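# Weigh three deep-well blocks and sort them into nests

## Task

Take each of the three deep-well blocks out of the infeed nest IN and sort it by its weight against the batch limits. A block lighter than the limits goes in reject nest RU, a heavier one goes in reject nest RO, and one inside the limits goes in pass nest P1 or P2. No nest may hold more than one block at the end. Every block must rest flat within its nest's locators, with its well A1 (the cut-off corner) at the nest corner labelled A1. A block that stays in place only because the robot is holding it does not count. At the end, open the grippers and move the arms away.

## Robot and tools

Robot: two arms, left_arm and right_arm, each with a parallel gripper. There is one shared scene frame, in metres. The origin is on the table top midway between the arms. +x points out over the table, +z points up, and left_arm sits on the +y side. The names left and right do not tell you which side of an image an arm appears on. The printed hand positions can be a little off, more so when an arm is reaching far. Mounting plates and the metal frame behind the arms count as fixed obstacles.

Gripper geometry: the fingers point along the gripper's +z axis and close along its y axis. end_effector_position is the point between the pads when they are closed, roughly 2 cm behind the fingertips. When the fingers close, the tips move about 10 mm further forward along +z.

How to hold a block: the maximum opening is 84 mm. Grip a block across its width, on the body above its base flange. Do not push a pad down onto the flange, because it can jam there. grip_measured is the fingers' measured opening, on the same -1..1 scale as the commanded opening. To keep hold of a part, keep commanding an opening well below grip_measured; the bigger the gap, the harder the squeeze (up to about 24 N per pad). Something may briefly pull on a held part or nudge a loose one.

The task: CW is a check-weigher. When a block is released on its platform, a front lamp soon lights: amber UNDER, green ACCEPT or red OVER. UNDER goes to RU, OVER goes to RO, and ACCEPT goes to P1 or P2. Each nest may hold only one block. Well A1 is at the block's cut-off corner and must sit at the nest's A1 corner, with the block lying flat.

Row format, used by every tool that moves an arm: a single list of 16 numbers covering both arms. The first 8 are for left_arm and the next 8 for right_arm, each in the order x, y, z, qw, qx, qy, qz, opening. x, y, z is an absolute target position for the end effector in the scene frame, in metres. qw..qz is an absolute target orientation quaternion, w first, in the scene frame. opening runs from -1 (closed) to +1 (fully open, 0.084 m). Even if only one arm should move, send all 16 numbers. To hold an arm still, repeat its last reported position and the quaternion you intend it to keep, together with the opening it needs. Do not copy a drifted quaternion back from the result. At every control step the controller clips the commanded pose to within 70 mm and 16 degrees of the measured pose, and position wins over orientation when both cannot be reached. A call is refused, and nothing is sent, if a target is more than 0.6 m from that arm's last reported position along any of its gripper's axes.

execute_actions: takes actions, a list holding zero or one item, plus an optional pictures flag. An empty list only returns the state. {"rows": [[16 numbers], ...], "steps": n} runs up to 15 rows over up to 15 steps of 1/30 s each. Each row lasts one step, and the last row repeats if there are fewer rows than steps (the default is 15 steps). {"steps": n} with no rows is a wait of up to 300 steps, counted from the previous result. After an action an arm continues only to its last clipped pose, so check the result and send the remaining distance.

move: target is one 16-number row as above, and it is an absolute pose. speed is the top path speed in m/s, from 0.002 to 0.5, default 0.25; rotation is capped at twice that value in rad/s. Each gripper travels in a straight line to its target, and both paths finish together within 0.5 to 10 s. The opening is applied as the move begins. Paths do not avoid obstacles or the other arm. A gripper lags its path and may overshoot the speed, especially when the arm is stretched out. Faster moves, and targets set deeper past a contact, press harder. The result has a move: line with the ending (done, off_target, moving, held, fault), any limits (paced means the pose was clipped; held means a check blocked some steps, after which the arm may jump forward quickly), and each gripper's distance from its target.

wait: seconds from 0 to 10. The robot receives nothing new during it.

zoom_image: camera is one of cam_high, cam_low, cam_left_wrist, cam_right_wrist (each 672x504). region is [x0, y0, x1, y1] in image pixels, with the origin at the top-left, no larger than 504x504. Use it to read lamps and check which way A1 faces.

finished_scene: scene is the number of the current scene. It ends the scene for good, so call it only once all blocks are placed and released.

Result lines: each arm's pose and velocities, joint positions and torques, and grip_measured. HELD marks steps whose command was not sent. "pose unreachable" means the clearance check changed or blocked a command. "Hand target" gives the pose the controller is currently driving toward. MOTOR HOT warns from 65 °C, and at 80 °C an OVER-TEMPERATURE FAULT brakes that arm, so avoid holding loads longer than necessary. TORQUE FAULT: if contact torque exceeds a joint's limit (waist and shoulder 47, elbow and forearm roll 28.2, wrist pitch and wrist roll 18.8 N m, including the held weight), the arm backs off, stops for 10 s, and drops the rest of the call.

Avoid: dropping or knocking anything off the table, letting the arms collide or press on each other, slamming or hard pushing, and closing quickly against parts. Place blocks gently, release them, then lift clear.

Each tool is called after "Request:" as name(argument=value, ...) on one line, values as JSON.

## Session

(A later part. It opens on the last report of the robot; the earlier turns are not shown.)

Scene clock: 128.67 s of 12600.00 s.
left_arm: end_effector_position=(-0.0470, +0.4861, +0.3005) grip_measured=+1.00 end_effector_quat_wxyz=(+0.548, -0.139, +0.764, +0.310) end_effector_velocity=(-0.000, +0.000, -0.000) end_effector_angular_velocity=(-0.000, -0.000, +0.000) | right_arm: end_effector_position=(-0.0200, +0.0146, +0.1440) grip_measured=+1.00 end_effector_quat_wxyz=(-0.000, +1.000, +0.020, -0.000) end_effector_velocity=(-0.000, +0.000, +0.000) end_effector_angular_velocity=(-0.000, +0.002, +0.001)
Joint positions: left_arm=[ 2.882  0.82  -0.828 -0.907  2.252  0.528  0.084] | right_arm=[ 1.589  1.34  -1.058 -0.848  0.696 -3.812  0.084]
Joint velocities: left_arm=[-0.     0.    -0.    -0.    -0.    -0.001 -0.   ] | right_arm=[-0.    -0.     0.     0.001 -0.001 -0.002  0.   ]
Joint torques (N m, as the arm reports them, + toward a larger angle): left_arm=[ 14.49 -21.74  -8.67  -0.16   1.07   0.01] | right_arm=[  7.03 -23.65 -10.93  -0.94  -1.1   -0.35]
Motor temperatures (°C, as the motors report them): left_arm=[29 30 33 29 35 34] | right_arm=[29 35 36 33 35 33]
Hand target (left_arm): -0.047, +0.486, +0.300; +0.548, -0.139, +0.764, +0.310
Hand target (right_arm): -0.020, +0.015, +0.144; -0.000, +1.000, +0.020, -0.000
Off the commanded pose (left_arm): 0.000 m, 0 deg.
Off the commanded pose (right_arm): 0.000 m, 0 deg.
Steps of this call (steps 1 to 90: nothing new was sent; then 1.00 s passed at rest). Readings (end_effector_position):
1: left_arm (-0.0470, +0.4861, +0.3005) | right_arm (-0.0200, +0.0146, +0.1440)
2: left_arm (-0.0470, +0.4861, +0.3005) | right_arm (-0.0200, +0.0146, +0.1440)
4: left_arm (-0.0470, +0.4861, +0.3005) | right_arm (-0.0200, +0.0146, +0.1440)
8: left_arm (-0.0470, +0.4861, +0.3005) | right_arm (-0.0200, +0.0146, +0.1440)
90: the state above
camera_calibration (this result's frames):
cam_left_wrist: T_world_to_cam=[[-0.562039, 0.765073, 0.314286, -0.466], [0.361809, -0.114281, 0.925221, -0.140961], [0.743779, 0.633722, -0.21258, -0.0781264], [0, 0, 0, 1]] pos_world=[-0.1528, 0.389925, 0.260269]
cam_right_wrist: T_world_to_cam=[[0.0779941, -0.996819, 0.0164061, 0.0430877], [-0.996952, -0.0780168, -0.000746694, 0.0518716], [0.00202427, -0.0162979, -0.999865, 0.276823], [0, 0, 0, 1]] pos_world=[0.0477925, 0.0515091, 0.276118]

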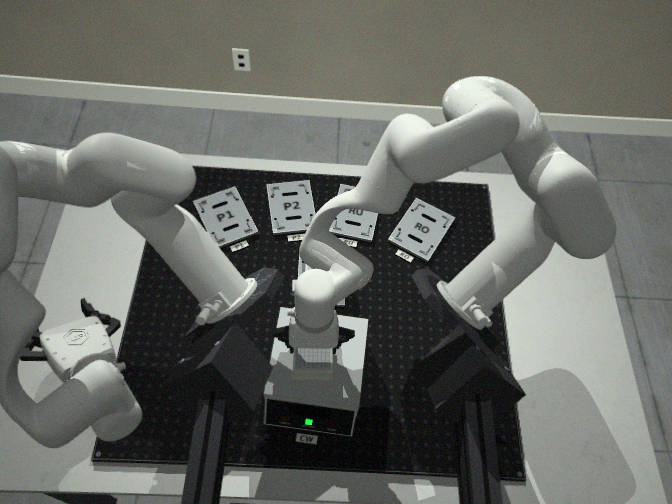

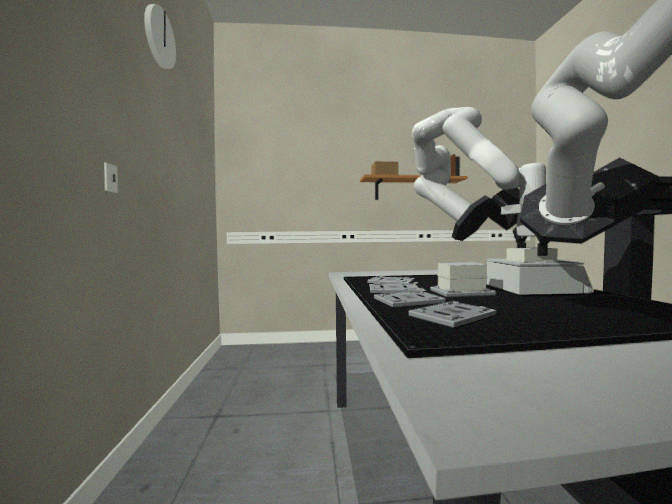

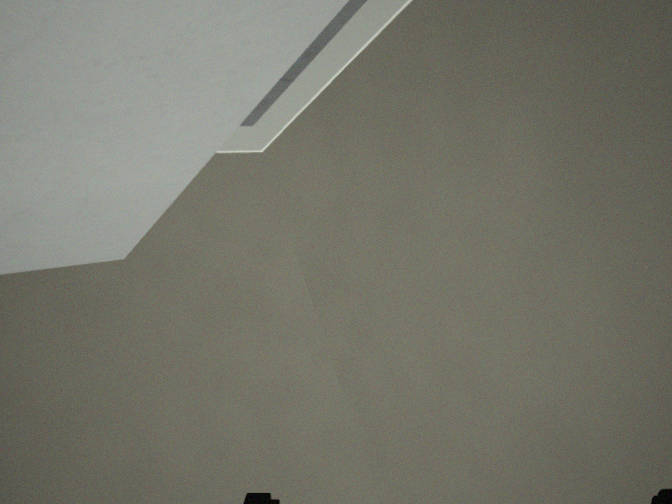

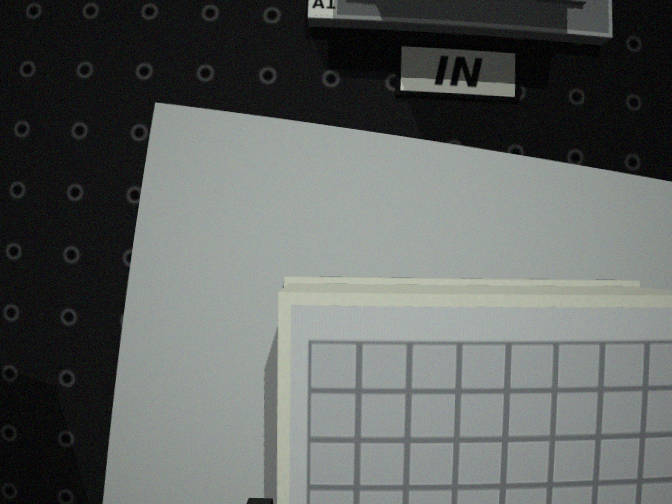

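Request:
move(target=[-0.047,0.4861,0.3005,0.548,-0.139,0.764,0.310,1,-0.02,0.0146,0.144,0,0.9998,0.02,0,0.2], speed=0.005)

Request:
move(target=[-0.047,0.4861,0.3005,0.548,-0.139,0.764,0.310,1,-0.015,0.0146,0.175,0,0.9998,0.02,0,0.2], speed=0.05)

Request:
move(target=[-0.047,0.4861,0.3005,0.548,-0.139,0.764,0.310,1,0.36,0.06,0.17,0,0.998,0.06,0,0.2], speed=0.15)

Request:
move(target=[-0.047,0.4861,0.3005,0.548,-0.139,0.764,0.310,1,0.4287,0.094,0.136,0,0.995,0.1002,0,0.2], speed=0.06)

Scene clock: 157.93 s of 12600.00 s.
left_arm: end_effector_position=(-0.0470, +0.4861, +0.3005) grip_measured=+1.00 end_effector_quat_wxyz=(+0.548, -0.139, +0.764, +0.310) end_effector_velocity=(-0.000, -0.000, -0.000) end_effector_angular_velocity=(-0.001, +0.001, +0.000) | right_arm: end_effector_position=(-0.0200, +0.0147, +0.1441) grip_measured=+0.96 end_effector_quat_wxyz=(-0.000, +1.000, +0.020, -0.000) end_effector_velocity=(+0.000, -0.000, -0.000) end_effector_angular_velocity=(-0.001, -0.001, +0.000)
Joint positions: left_arm=[ 2.882  0.82  -0.828 -0.907  2.252  0.528  0.084] | right_arm=[ 1.589  1.34  -1.058 -0.848  0.696 -3.812  0.083]
Joint velocities: left_arm=[ 0.001  0.    -0.     0.001 -0.001 -0.001  0.   ] | right_arm=[ 0.001  0.     0.     0.001  0.001 -0.     0.   ]
Joint torques (N m, as the arm reports them, + toward a larger angle): left_arm=[ 14.47 -21.5   -8.62   0.01   1.11   0.06] | right_arm=[  6.66 -23.51  -9.9   -0.84  -1.21  -0.18]
Motor temperatures (°C, as the motors report them): left_arm=[29 30 33 29 35 34] | right_arm=[29 36 36 33 35 33]
Hand target (left_arm): -0.047, +0.486, +0.300; +0.548, -0.139, +0.764, +0.310
Hand target (right_arm): -0.020, +0.015, +0.144; -0.000, +1.000, +0.020, -0.000
Off the commanded pose (left_arm): 0.000 m, 0 deg.
Off the commanded pose (right_arm): 0.000 m, 0 deg.
After step 90, 25.57 s passed at rest.
move: done
camera_calibration (this result's frames):
cam_left_wrist: T_world_to_cam=[[-0.562039, 0.765073, 0.314286, -0.466], [0.361809, -0.114281, 0.925221, -0.140961], [0.743779, 0.633722, -0.21258, -0.0781265], [0, 0, 0, 1]] pos_world=[-0.1528, 0.389925, 0.260269]
cam_right_wrist: T_world_to_cam=[[0.0779221, -0.996828, 0.0161879, 0.043215], [-0.996958, -0.0779437, -0.000704124, 0.0518782], [0.00196364, -0.0160838, -0.999869, 0.27689], [0, 0, 0, 1]] pos_world=[0.0478092, 0.051575, 0.276191]

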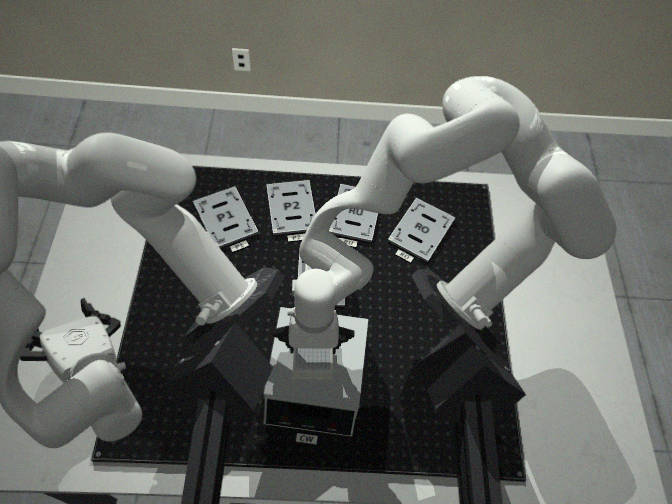

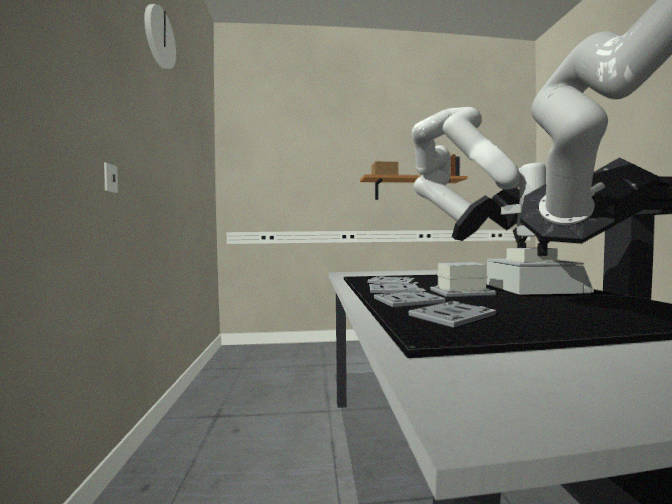

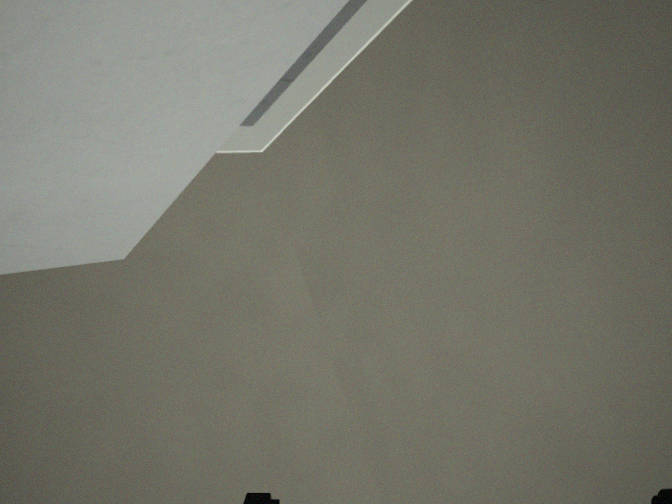

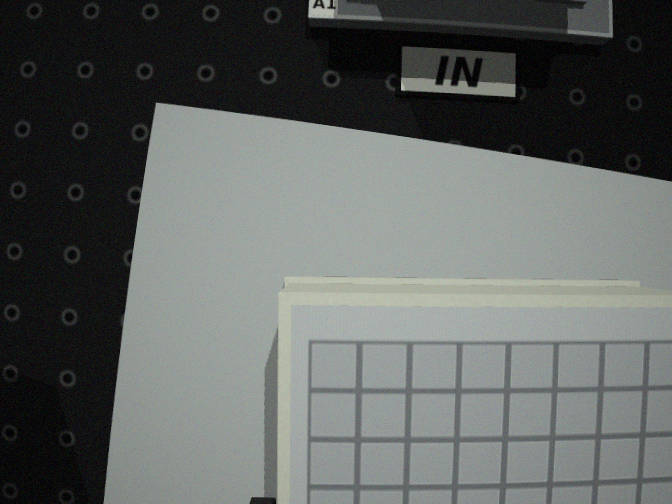

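Scene clock: 158.97 s of 12600.00 s.
left_arm: end_effector_position=(-0.0470, +0.4861, +0.3005) grip_measured=+1.00 end_effector_quat_wxyz=(+0.548, -0.139, +0.764, +0.310) end_effector_velocity=(+0.000, +0.000, +0.000) end_effector_angular_velocity=(+0.001, -0.001, +0.000) | right_arm: end_effector_position=(-0.0151, +0.0144, +0.1747) grip_measured=+0.96 end_effector_quat_wxyz=(+0.000, +1.000, +0.020, -0.000) end_effector_velocity=(+0.000, -0.000, +0.002) end_effector_angular_velocity=(-0.001, -0.000, -0.001)
Joint positions: left_arm=[ 2.882  0.82  -0.828 -0.907  2.252  0.528  0.084] | right_arm=[ 1.639  1.26  -1.03  -0.745  0.723 -3.884  0.083]
Joint velocities: left_arm=[ 0.001  0.    -0.     0.     0.002  0.     0.   ] | right_arm=[ 0.004 -0.004  0.001  0.007  0.003 -0.004  0.   ]
Joint torques (N m, as the arm reports them, + toward a larger angle): left_arm=[ 14.75 -21.42  -8.46  -0.23   1.17   0.02] | right_arm=[  6.44 -25.11 -12.43  -0.86  -1.01  -0.25]
Motor temperatures (°C, as the motors report them): left_arm=[29 30 33 29 35 34] | right_arm=[29 36 36 33 35 33]
Hand target (left_arm): -0.047, +0.486, +0.300; +0.548, -0.139, +0.764, +0.310
Hand target (right_arm): -0.015, +0.015, +0.175; +0.000, +1.000, +0.020, -0.000
Off the commanded pose (left_arm): 0.000 m, 0 deg.
Off the commanded pose (right_arm): 0.000 m, 0 deg.
move: done
camera_calibration (this result's frames):
cam_left_wrist: T_world_to_cam=[[-0.562039, 0.765073, 0.314286, -0.466], [0.361809, -0.114281, 0.925221, -0.140961], [0.743779, 0.633722, -0.21258, -0.0781263], [0, 0, 0, 1]] pos_world=[-0.1528, 0.389925, 0.260269]
cam_right_wrist: T_world_to_cam=[[0.078195, -0.996796, 0.0168481, 0.041888], [-0.996936, -0.0782163, -0.000608374, 0.0567518], [0.00192422, -0.0167489, -0.999858, 0.307543], [0, 0, 0, 1]] pos_world=[0.0527108, 0.0513437, 0.306828]

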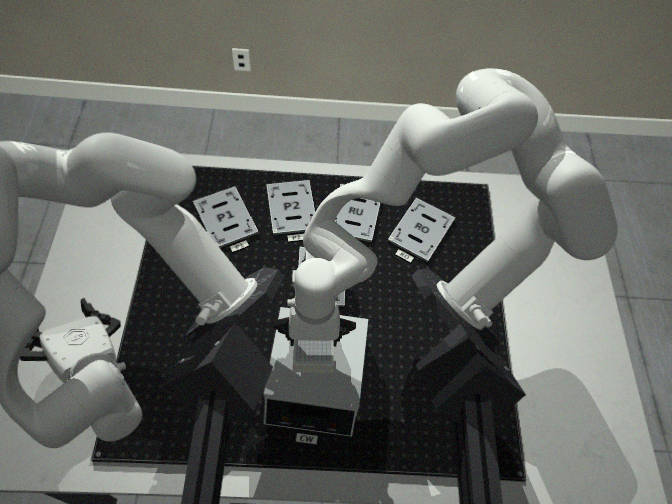

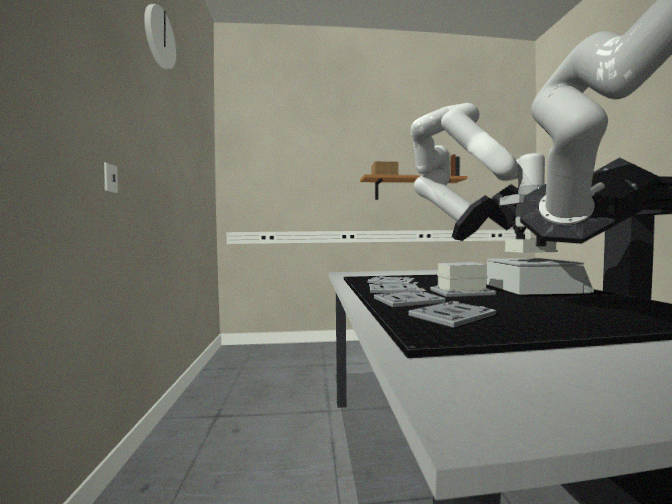

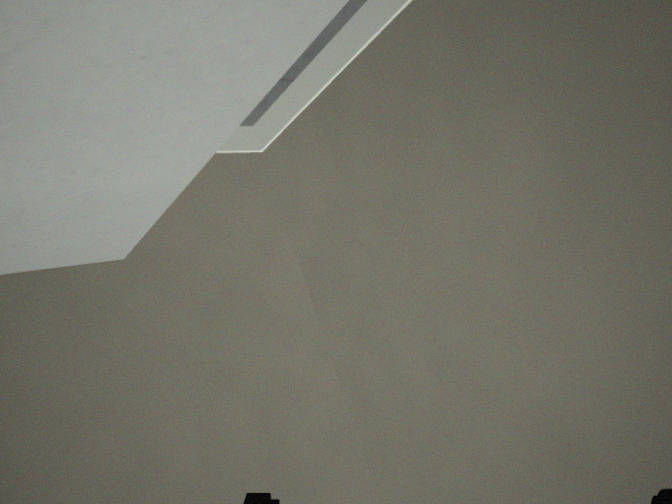

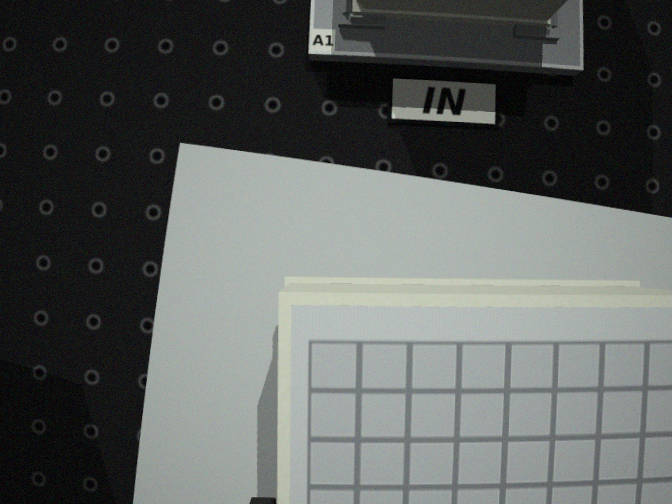

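Scene clock: 162.00 s of 12600.00 s.
left_arm: end_effector_position=(-0.0470, +0.4861, +0.3005) grip_measured=+1.00 end_effector_quat_wxyz=(+0.548, -0.139, +0.764, +0.310) end_effector_velocity=(-0.000, -0.000, -0.000) end_effector_angular_velocity=(-0.000, +0.001, +0.001) | right_arm: end_effector_position=(+0.3603, +0.0586, +0.1695) grip_measured=+0.96 end_effector_quat_wxyz=(+0.001, +0.998, +0.060, +0.000) end_effector_velocity=(+0.004, +0.001, +0.001) end_effector_angular_velocity=(+0.001, -0.001, -0.004)
Joint positions: left_arm=[ 2.882  0.82  -0.828 -0.907  2.252  0.528  0.084] | right_arm=[ 0.921  0.93  -1.288 -1.092  1.035 -4.569  0.083]
Joint velocities: left_arm=[ 0.001 -0.     0.     0.    -0.001 -0.    -0.   ] | right_arm=[-0.001  0.001 -0.011  0.003  0.004 -0.007  0.   ]
Joint torques (N m, as the arm reports them, + toward a larger angle): left_arm=[ 14.78 -21.66  -8.43  -0.31   1.23  -0.07] | right_arm=[ 16.85 -20.08  -9.07  -0.67  -1.42  -0.2 ]
Motor temperatures (°C, as the motors report them): left_arm=[29 30 33 29 35 34] | right_arm=[29 35 36 33 35 33]
Hand target (left_arm): -0.047, +0.486, +0.301; +0.548, -0.139, +0.764, +0.310
Hand target (right_arm): +0.361, +0.059, +0.170; +0.001, +0.998, +0.059, +0.000
Off the commanded pose (left_arm): 0.000 m, 0 deg.
Off the commanded pose (right_arm): 0.002 m, 0 deg.
move: done
camera_calibration (this result's frames):
cam_left_wrist: T_world_to_cam=[[-0.562039, 0.765073, 0.314286, -0.466], [0.361809, -0.114281, 0.925221, -0.140961], [0.743779, 0.633722, -0.21258, -0.0781265], [0, 0, 0, 1]] pos_world=[-0.1528, 0.389925, 0.260269]
cam_right_wrist: T_world_to_cam=[[0.15684, -0.987443, 0.0189136, 0.0274424], [-0.987616, -0.156889, -0.0011582, 0.435816], [0.00411099, -0.0184977, -0.99982, 0.30159], [0, 0, 0, 1]] pos_world=[0.424875, 0.101051, 0.301521]

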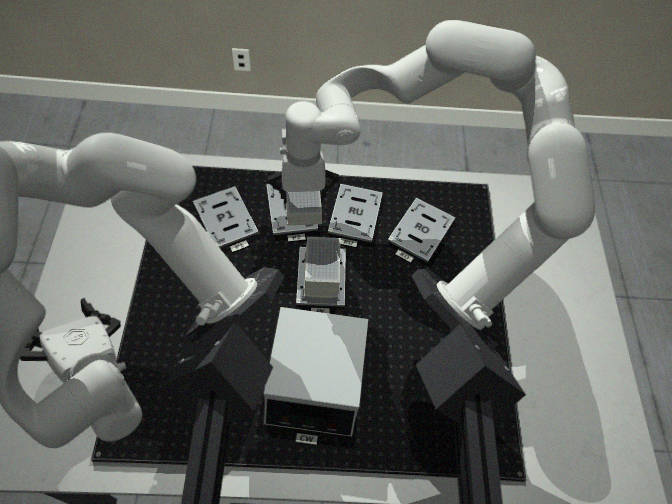

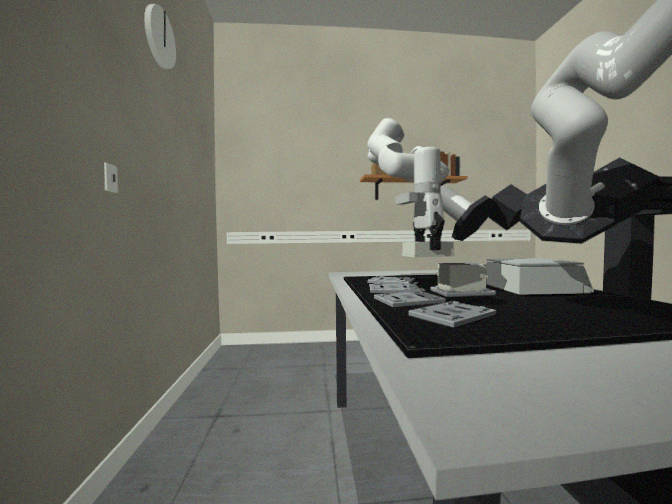

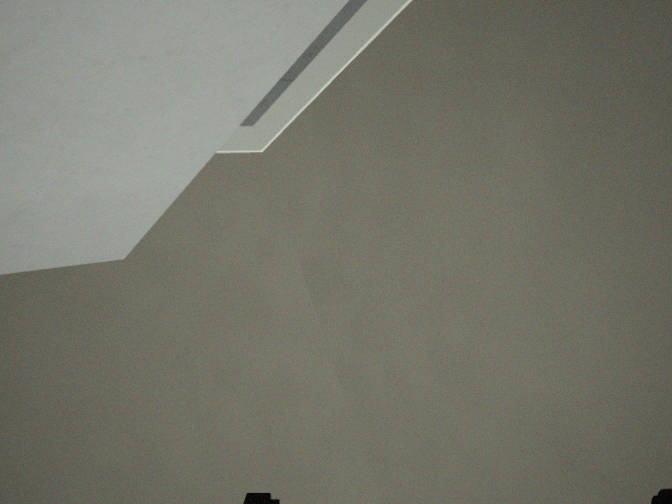

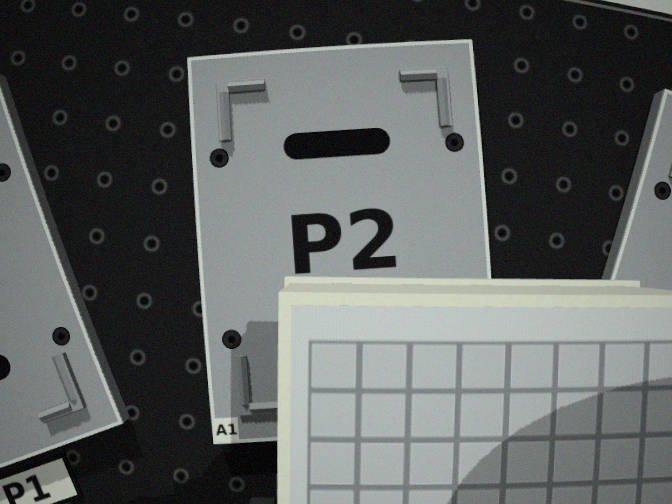

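Scene clock: 163.83 s of 12600.00 s.
left_arm: end_effector_position=(-0.0470, +0.4861, +0.3005) grip_measured=+1.00 end_effector_quat_wxyz=(+0.548, -0.139, +0.764, +0.310) end_effector_velocity=(-0.000, -0.000, -0.000) end_effector_angular_velocity=(-0.000, -0.001, +0.000) | right_arm: end_effector_position=(+0.4285, +0.0936, +0.1361) grip_measured=+0.96 end_effector_quat_wxyz=(+0.000, +0.995, +0.100, -0.000) end_effector_velocity=(+0.001, +0.001, +0.000) end_effector_angular_velocity=(-0.000, -0.000, +0.001)
Joint positions: left_arm=[ 2.882  0.82  -0.828 -0.907  2.252  0.528  0.084] | right_arm=[ 0.829  1.091 -1.59  -1.094  1.064 -4.815  0.083]
Joint velocities: left_arm=[-0.     0.    -0.    -0.     0.    -0.001 -0.   ] | right_arm=[ 0.     0.005 -0.009  0.002  0.003 -0.006 -0.   ]
Joint torques (N m, as the arm reports them, + toward a larger angle): left_arm=[ 14.3  -21.28  -8.59  -0.09   1.08   0.13] | right_arm=[ 19.29 -22.97  -9.36  -0.22  -1.5   -0.26]
Motor temperatures (°C, as the motors report them): left_arm=[29 30 33 29 35 34] | right_arm=[29 35 36 33 35 33]
Hand target (left_arm): -0.047, +0.486, +0.300; +0.548, -0.139, +0.764, +0.310
Hand target (right_arm): +0.429, +0.094, +0.136; +0.000, +0.995, +0.100, -0.000
Off the commanded pose (left_arm): 0.000 m, 0 deg.
Off the commanded pose (right_arm): 0.000 m, 0 deg.
move: done
camera_calibration (this result's frames):
cam_left_wrist: T_world_to_cam=[[-0.562039, 0.765073, 0.314286, -0.466], [0.361809, -0.114281, 0.925221, -0.140961], [0.743779, 0.633722, -0.21258, -0.0781265], [0, 0, 0, 1]] pos_world=[-0.1528, 0.389925, 0.260269]
cam_right_wrist: T_world_to_cam=[[0.236459, -0.971497, 0.016741, 0.0166658], [-0.971631, -0.236501, -0.000563058, 0.509163], [0.00450628, -0.0161329, -0.99986, 0.268194], [0, 0, 0, 1]] pos_world=[0.48957, 0.140935, 0.268164]

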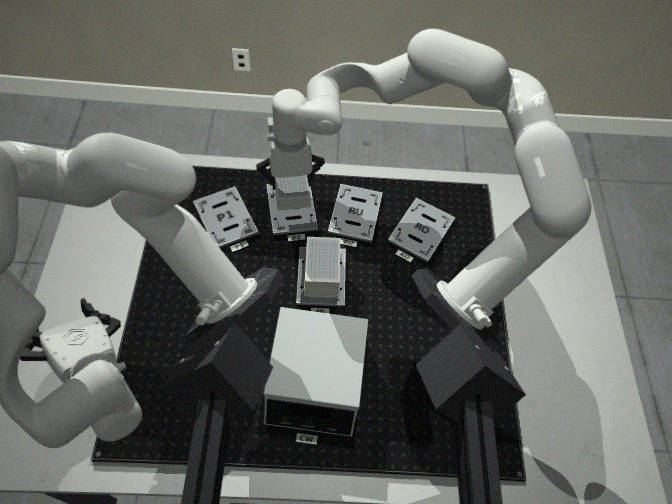

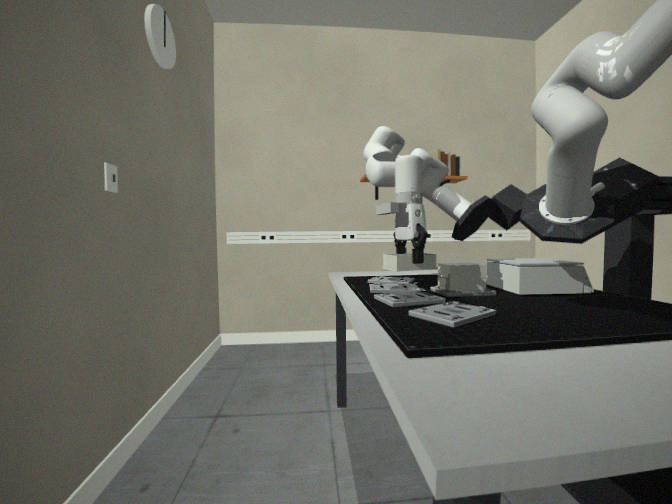

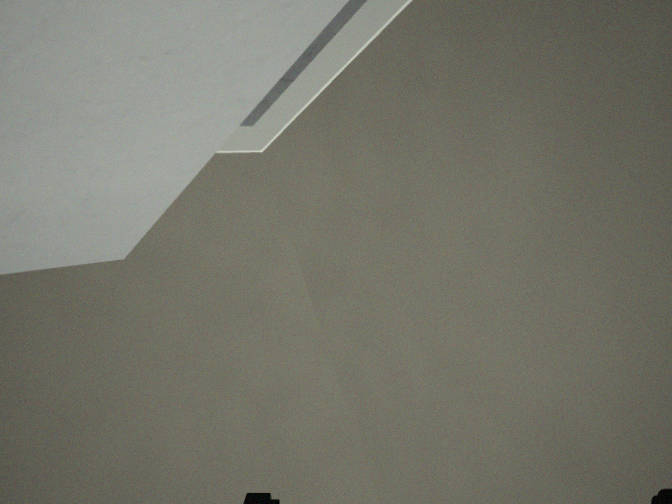

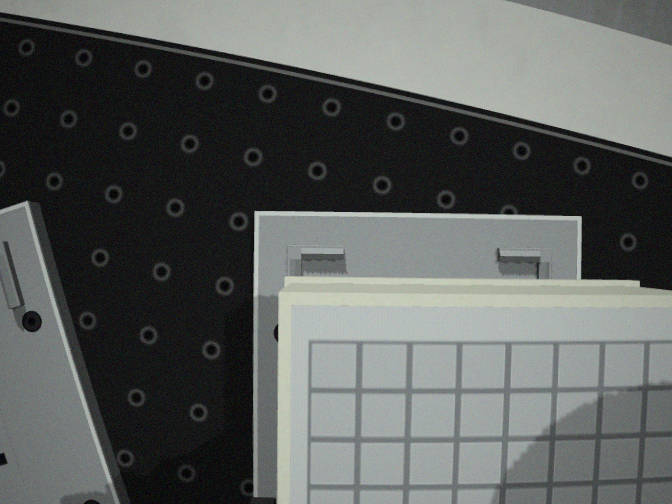

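Request:
move(target=[-0.047,0.4861,0.3005,0.548,-0.139,0.764,0.310,1,0.4317,0.0933,0.075,0,0.9947,0.1028,0,0.2], speed=0.04)

Request:
zoom_image(camera="cam_right_wrist", region=[200,180,672,400])

Scene clock: 176.47 s of 12600.00 s.
left_arm: end_effector_position=(-0.0470, +0.4861, +0.3005) grip_measured=+1.00 end_effector_quat_wxyz=(+0.548, -0.139, +0.764, +0.310) end_effector_velocity=(+0.000, +0.000, +0.000) end_effector_angular_velocity=(+0.000, -0.001, -0.000) | right_arm: end_effector_position=(+0.4318, +0.0933, +0.0752) grip_measured=+0.96 end_effector_quat_wxyz=(+0.000, +0.995, +0.103, +0.000) end_effector_velocity=(+0.001, +0.001, -0.000) end_effector_angular_velocity=(+0.003, -0.003, +0.001)
Joint positions: left_arm=[ 2.882  0.82  -0.828 -0.907  2.252  0.528  0.084] | right_arm=[ 0.731  1.19  -1.656 -1.188  1.008 -4.807  0.083]
Joint velocities: left_arm=[-0.     0.     0.     0.     0.001  0.    -0.   ] | right_arm=[-0.     0.003 -0.005 -0.003 -0.002 -0.001  0.   ]
Joint torques (N m, as the arm reports them, + toward a larger angle): left_arm=[ 14.66 -21.54  -8.63  -0.15   1.33  -0.1 ] | right_arm=[ 18.9  -22.15  -8.34  -0.67  -1.34  -0.12]
Motor temperatures (°C, as the motors report them): left_arm=[29 30 34 29 35 34] | right_arm=[30 35 36 33 35 33]
Hand target (left_arm): -0.047, +0.486, +0.300; +0.548, -0.139, +0.764, +0.310
Hand target (right_arm): +0.432, +0.093, +0.075; +0.000, +0.995, +0.103, +0.000
Off the commanded pose (left_arm): 0.000 m, 0 deg.
Off the commanded pose (right_arm): 0.000 m, 0 deg.
After step 90, 7.73 s passed at rest.
move: done
camera_calibration (this result's frames):
cam_left_wrist: T_world_to_cam=[[-0.562039, 0.765073, 0.314286, -0.466], [0.361809, -0.114281, 0.925221, -0.140961], [0.743779, 0.633722, -0.21258, -0.0781264], [0, 0, 0, 1]] pos_world=[-0.1528, 0.389925, 0.260269]
cam_right_wrist: T_world_to_cam=[[0.241538, -0.970251, 0.0164938, 0.0142973], [-0.970378, -0.241588, -0.00107075, 0.512238], [0.00502361, -0.0157466, -0.999863, 0.20707], [0, 0, 0, 1]] pos_world=[0.492571, 0.140883, 0.207355]

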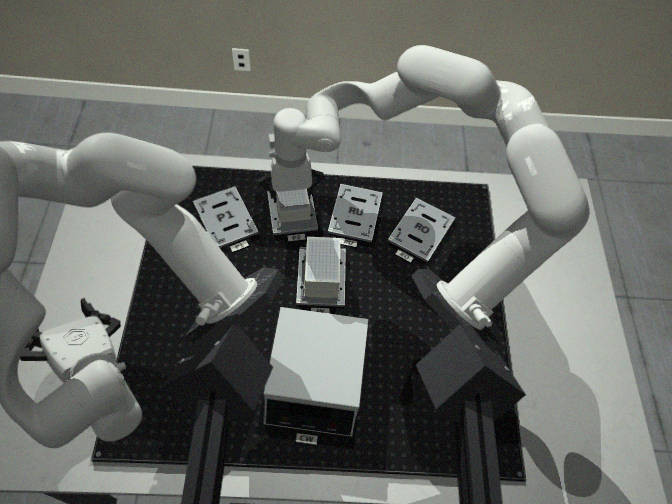

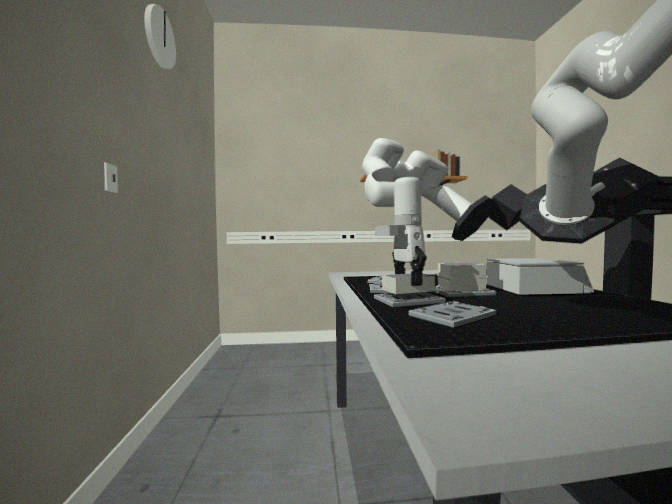

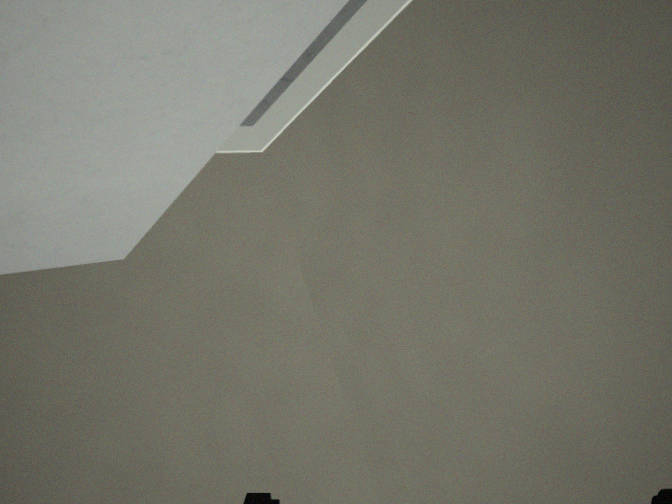

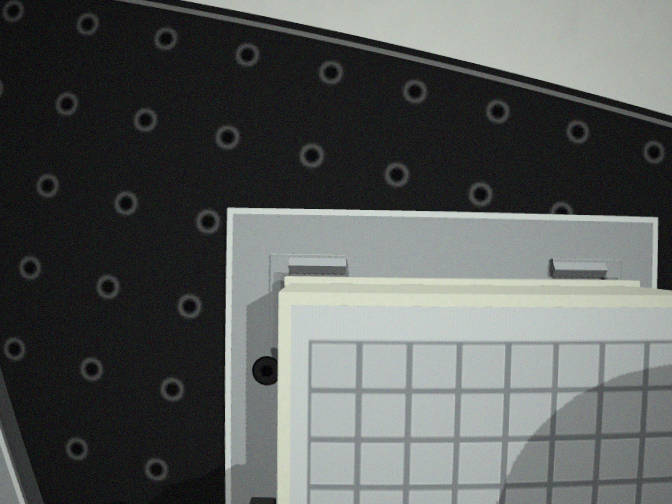

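Region (200, 180, 672, 400) of cam_right_wrist's 672x504 image, scaled by 1.068, with more detail than that image has; it fills the top 235 rows of this view, and the rest is white.

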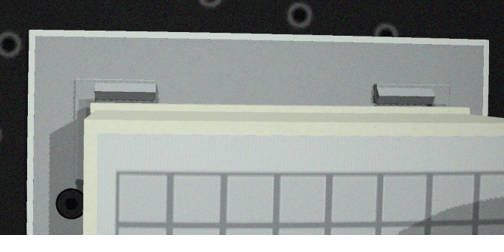

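Request:
move(target=[-0.047,0.4861,0.3005,0.548,-0.139,0.764,0.310,1,0.4317,0.0933,0.066,0,0.9947,0.1028,0,0.2], speed=0.01)

Request:
zoom_image(camera="cam_right_wrist", region=[240,230,400,350])

Request:
zoom_image(camera="cam_right_wrist", region=[512,230,672,350])

Scene clock: 194.37 s of 12600.00 s.
left_arm: end_effector_position=(-0.0470, +0.4861, +0.3005) grip_measured=+1.00 end_effector_quat_wxyz=(+0.548, -0.139, +0.764, +0.310) end_effector_velocity=(-0.000, -0.000, -0.000) end_effector_angular_velocity=(-0.001, +0.002, -0.000) | right_arm: end_effector_position=(+0.4317, +0.0933, +0.0661) grip_measured=+0.96 end_effector_quat_wxyz=(+0.000, +0.995, +0.103, -0.000) end_effector_velocity=(+0.000, -0.000, -0.002) end_effector_angular_velocity=(-0.001, -0.000, -0.000)
Joint positions: left_arm=[ 2.882  0.82  -0.828 -0.907  2.252  0.528  0.084] | right_arm=[ 0.717  1.206 -1.668 -1.201  1.001 -4.805  0.083]
Joint velocities: left_arm=[ 0.001  0.     0.     0.001 -0.002  0.001  0.   ] | right_arm=[-0.004  0.004 -0.004 -0.003 -0.001 -0.    -0.   ]
Joint torques (N m, as the arm reports them, + toward a larger angle): left_arm=[ 14.83 -21.79  -8.56  -0.21   1.3    0.06] | right_arm=[ 19.07 -22.62  -7.83  -0.76  -1.16  -0.2 ]
Motor temperatures (°C, as the motors report them): left_arm=[29 30 34 29 35 34] | right_arm=[30 35 35 33 35 33]
Hand target (left_arm): -0.047, +0.486, +0.301; +0.548, -0.139, +0.764, +0.310
Hand target (right_arm): +0.432, +0.093, +0.066; +0.000, +0.995, +0.103, +0.000
Off the commanded pose (left_arm): 0.000 m, 0 deg.
Off the commanded pose (right_arm): 0.000 m, 0 deg.
After step 90, 13.80 s passed at rest.
move: done
camera_calibration (this result's frames):
cam_left_wrist: T_world_to_cam=[[-0.562039, 0.765073, 0.314286, -0.466], [0.361809, -0.114281, 0.925221, -0.140961], [0.743779, 0.633722, -0.21258, -0.0781266], [0, 0, 0, 1]] pos_world=[-0.1528, 0.389925, 0.260269]
cam_right_wrist: T_world_to_cam=[[0.241657, -0.970221, 0.0165066, 0.0144136], [-0.970351, -0.2417, -0.000657211, 0.512004], [0.00462729, -0.0158584, -0.999864, 0.198179], [0, 0, 0, 1]] pos_world=[0.492423, 0.140879, 0.19825]

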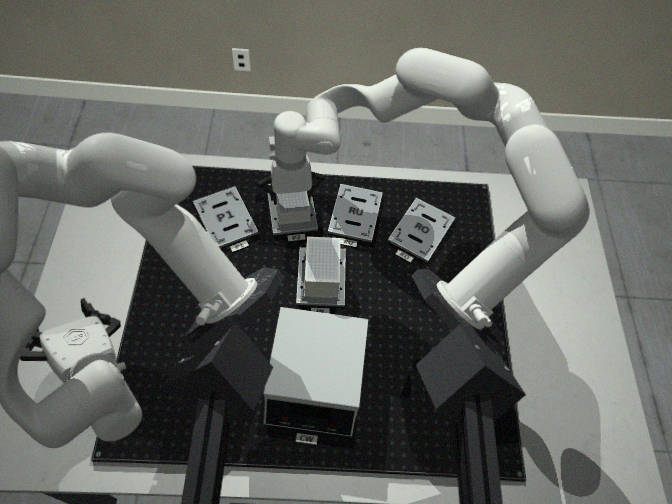

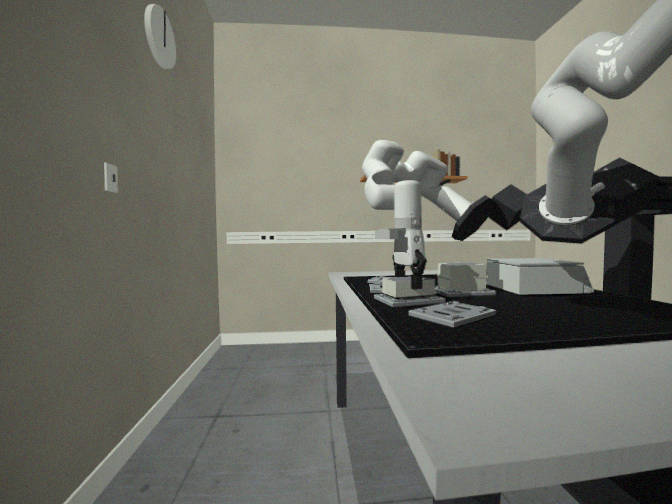

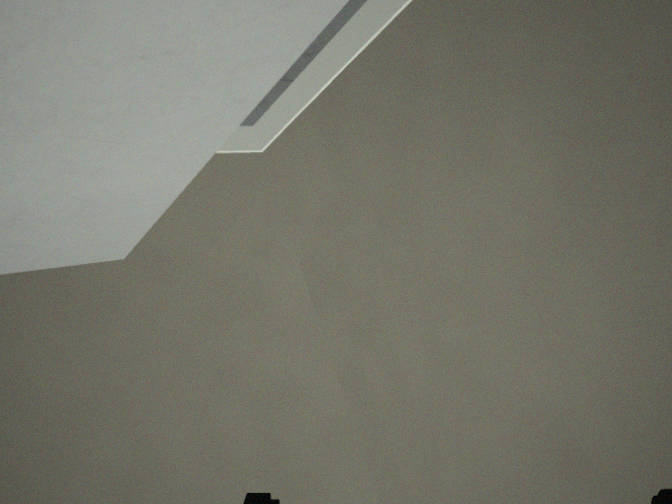

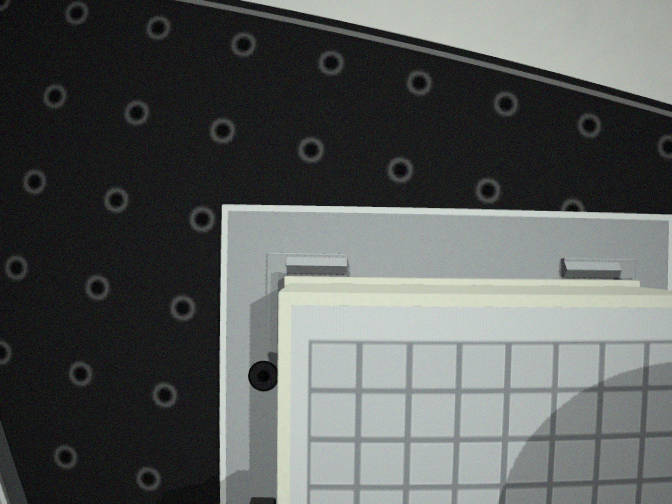

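Region (240, 230, 400, 350) of cam_right_wrist's 672x504 image, scaled by 3.150, with more detail than that image has; it fills the top 378 rows of this view, and the rest is white.

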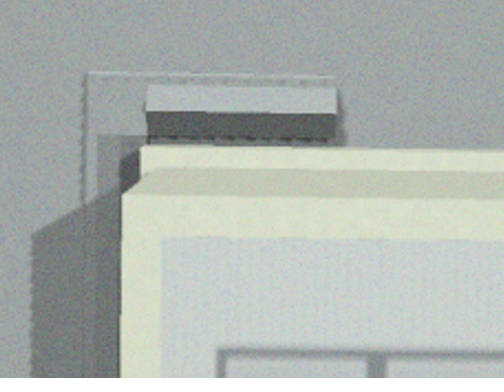

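Region (512, 230, 672, 350) of cam_right_wrist's 672x504 image, scaled by 3.150, with more detail than that image has; it fills the top 378 rows of this view, and the rest is white.

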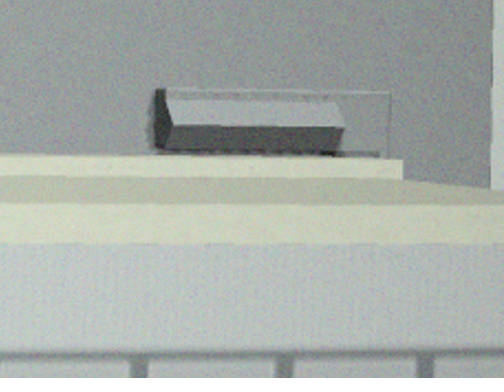

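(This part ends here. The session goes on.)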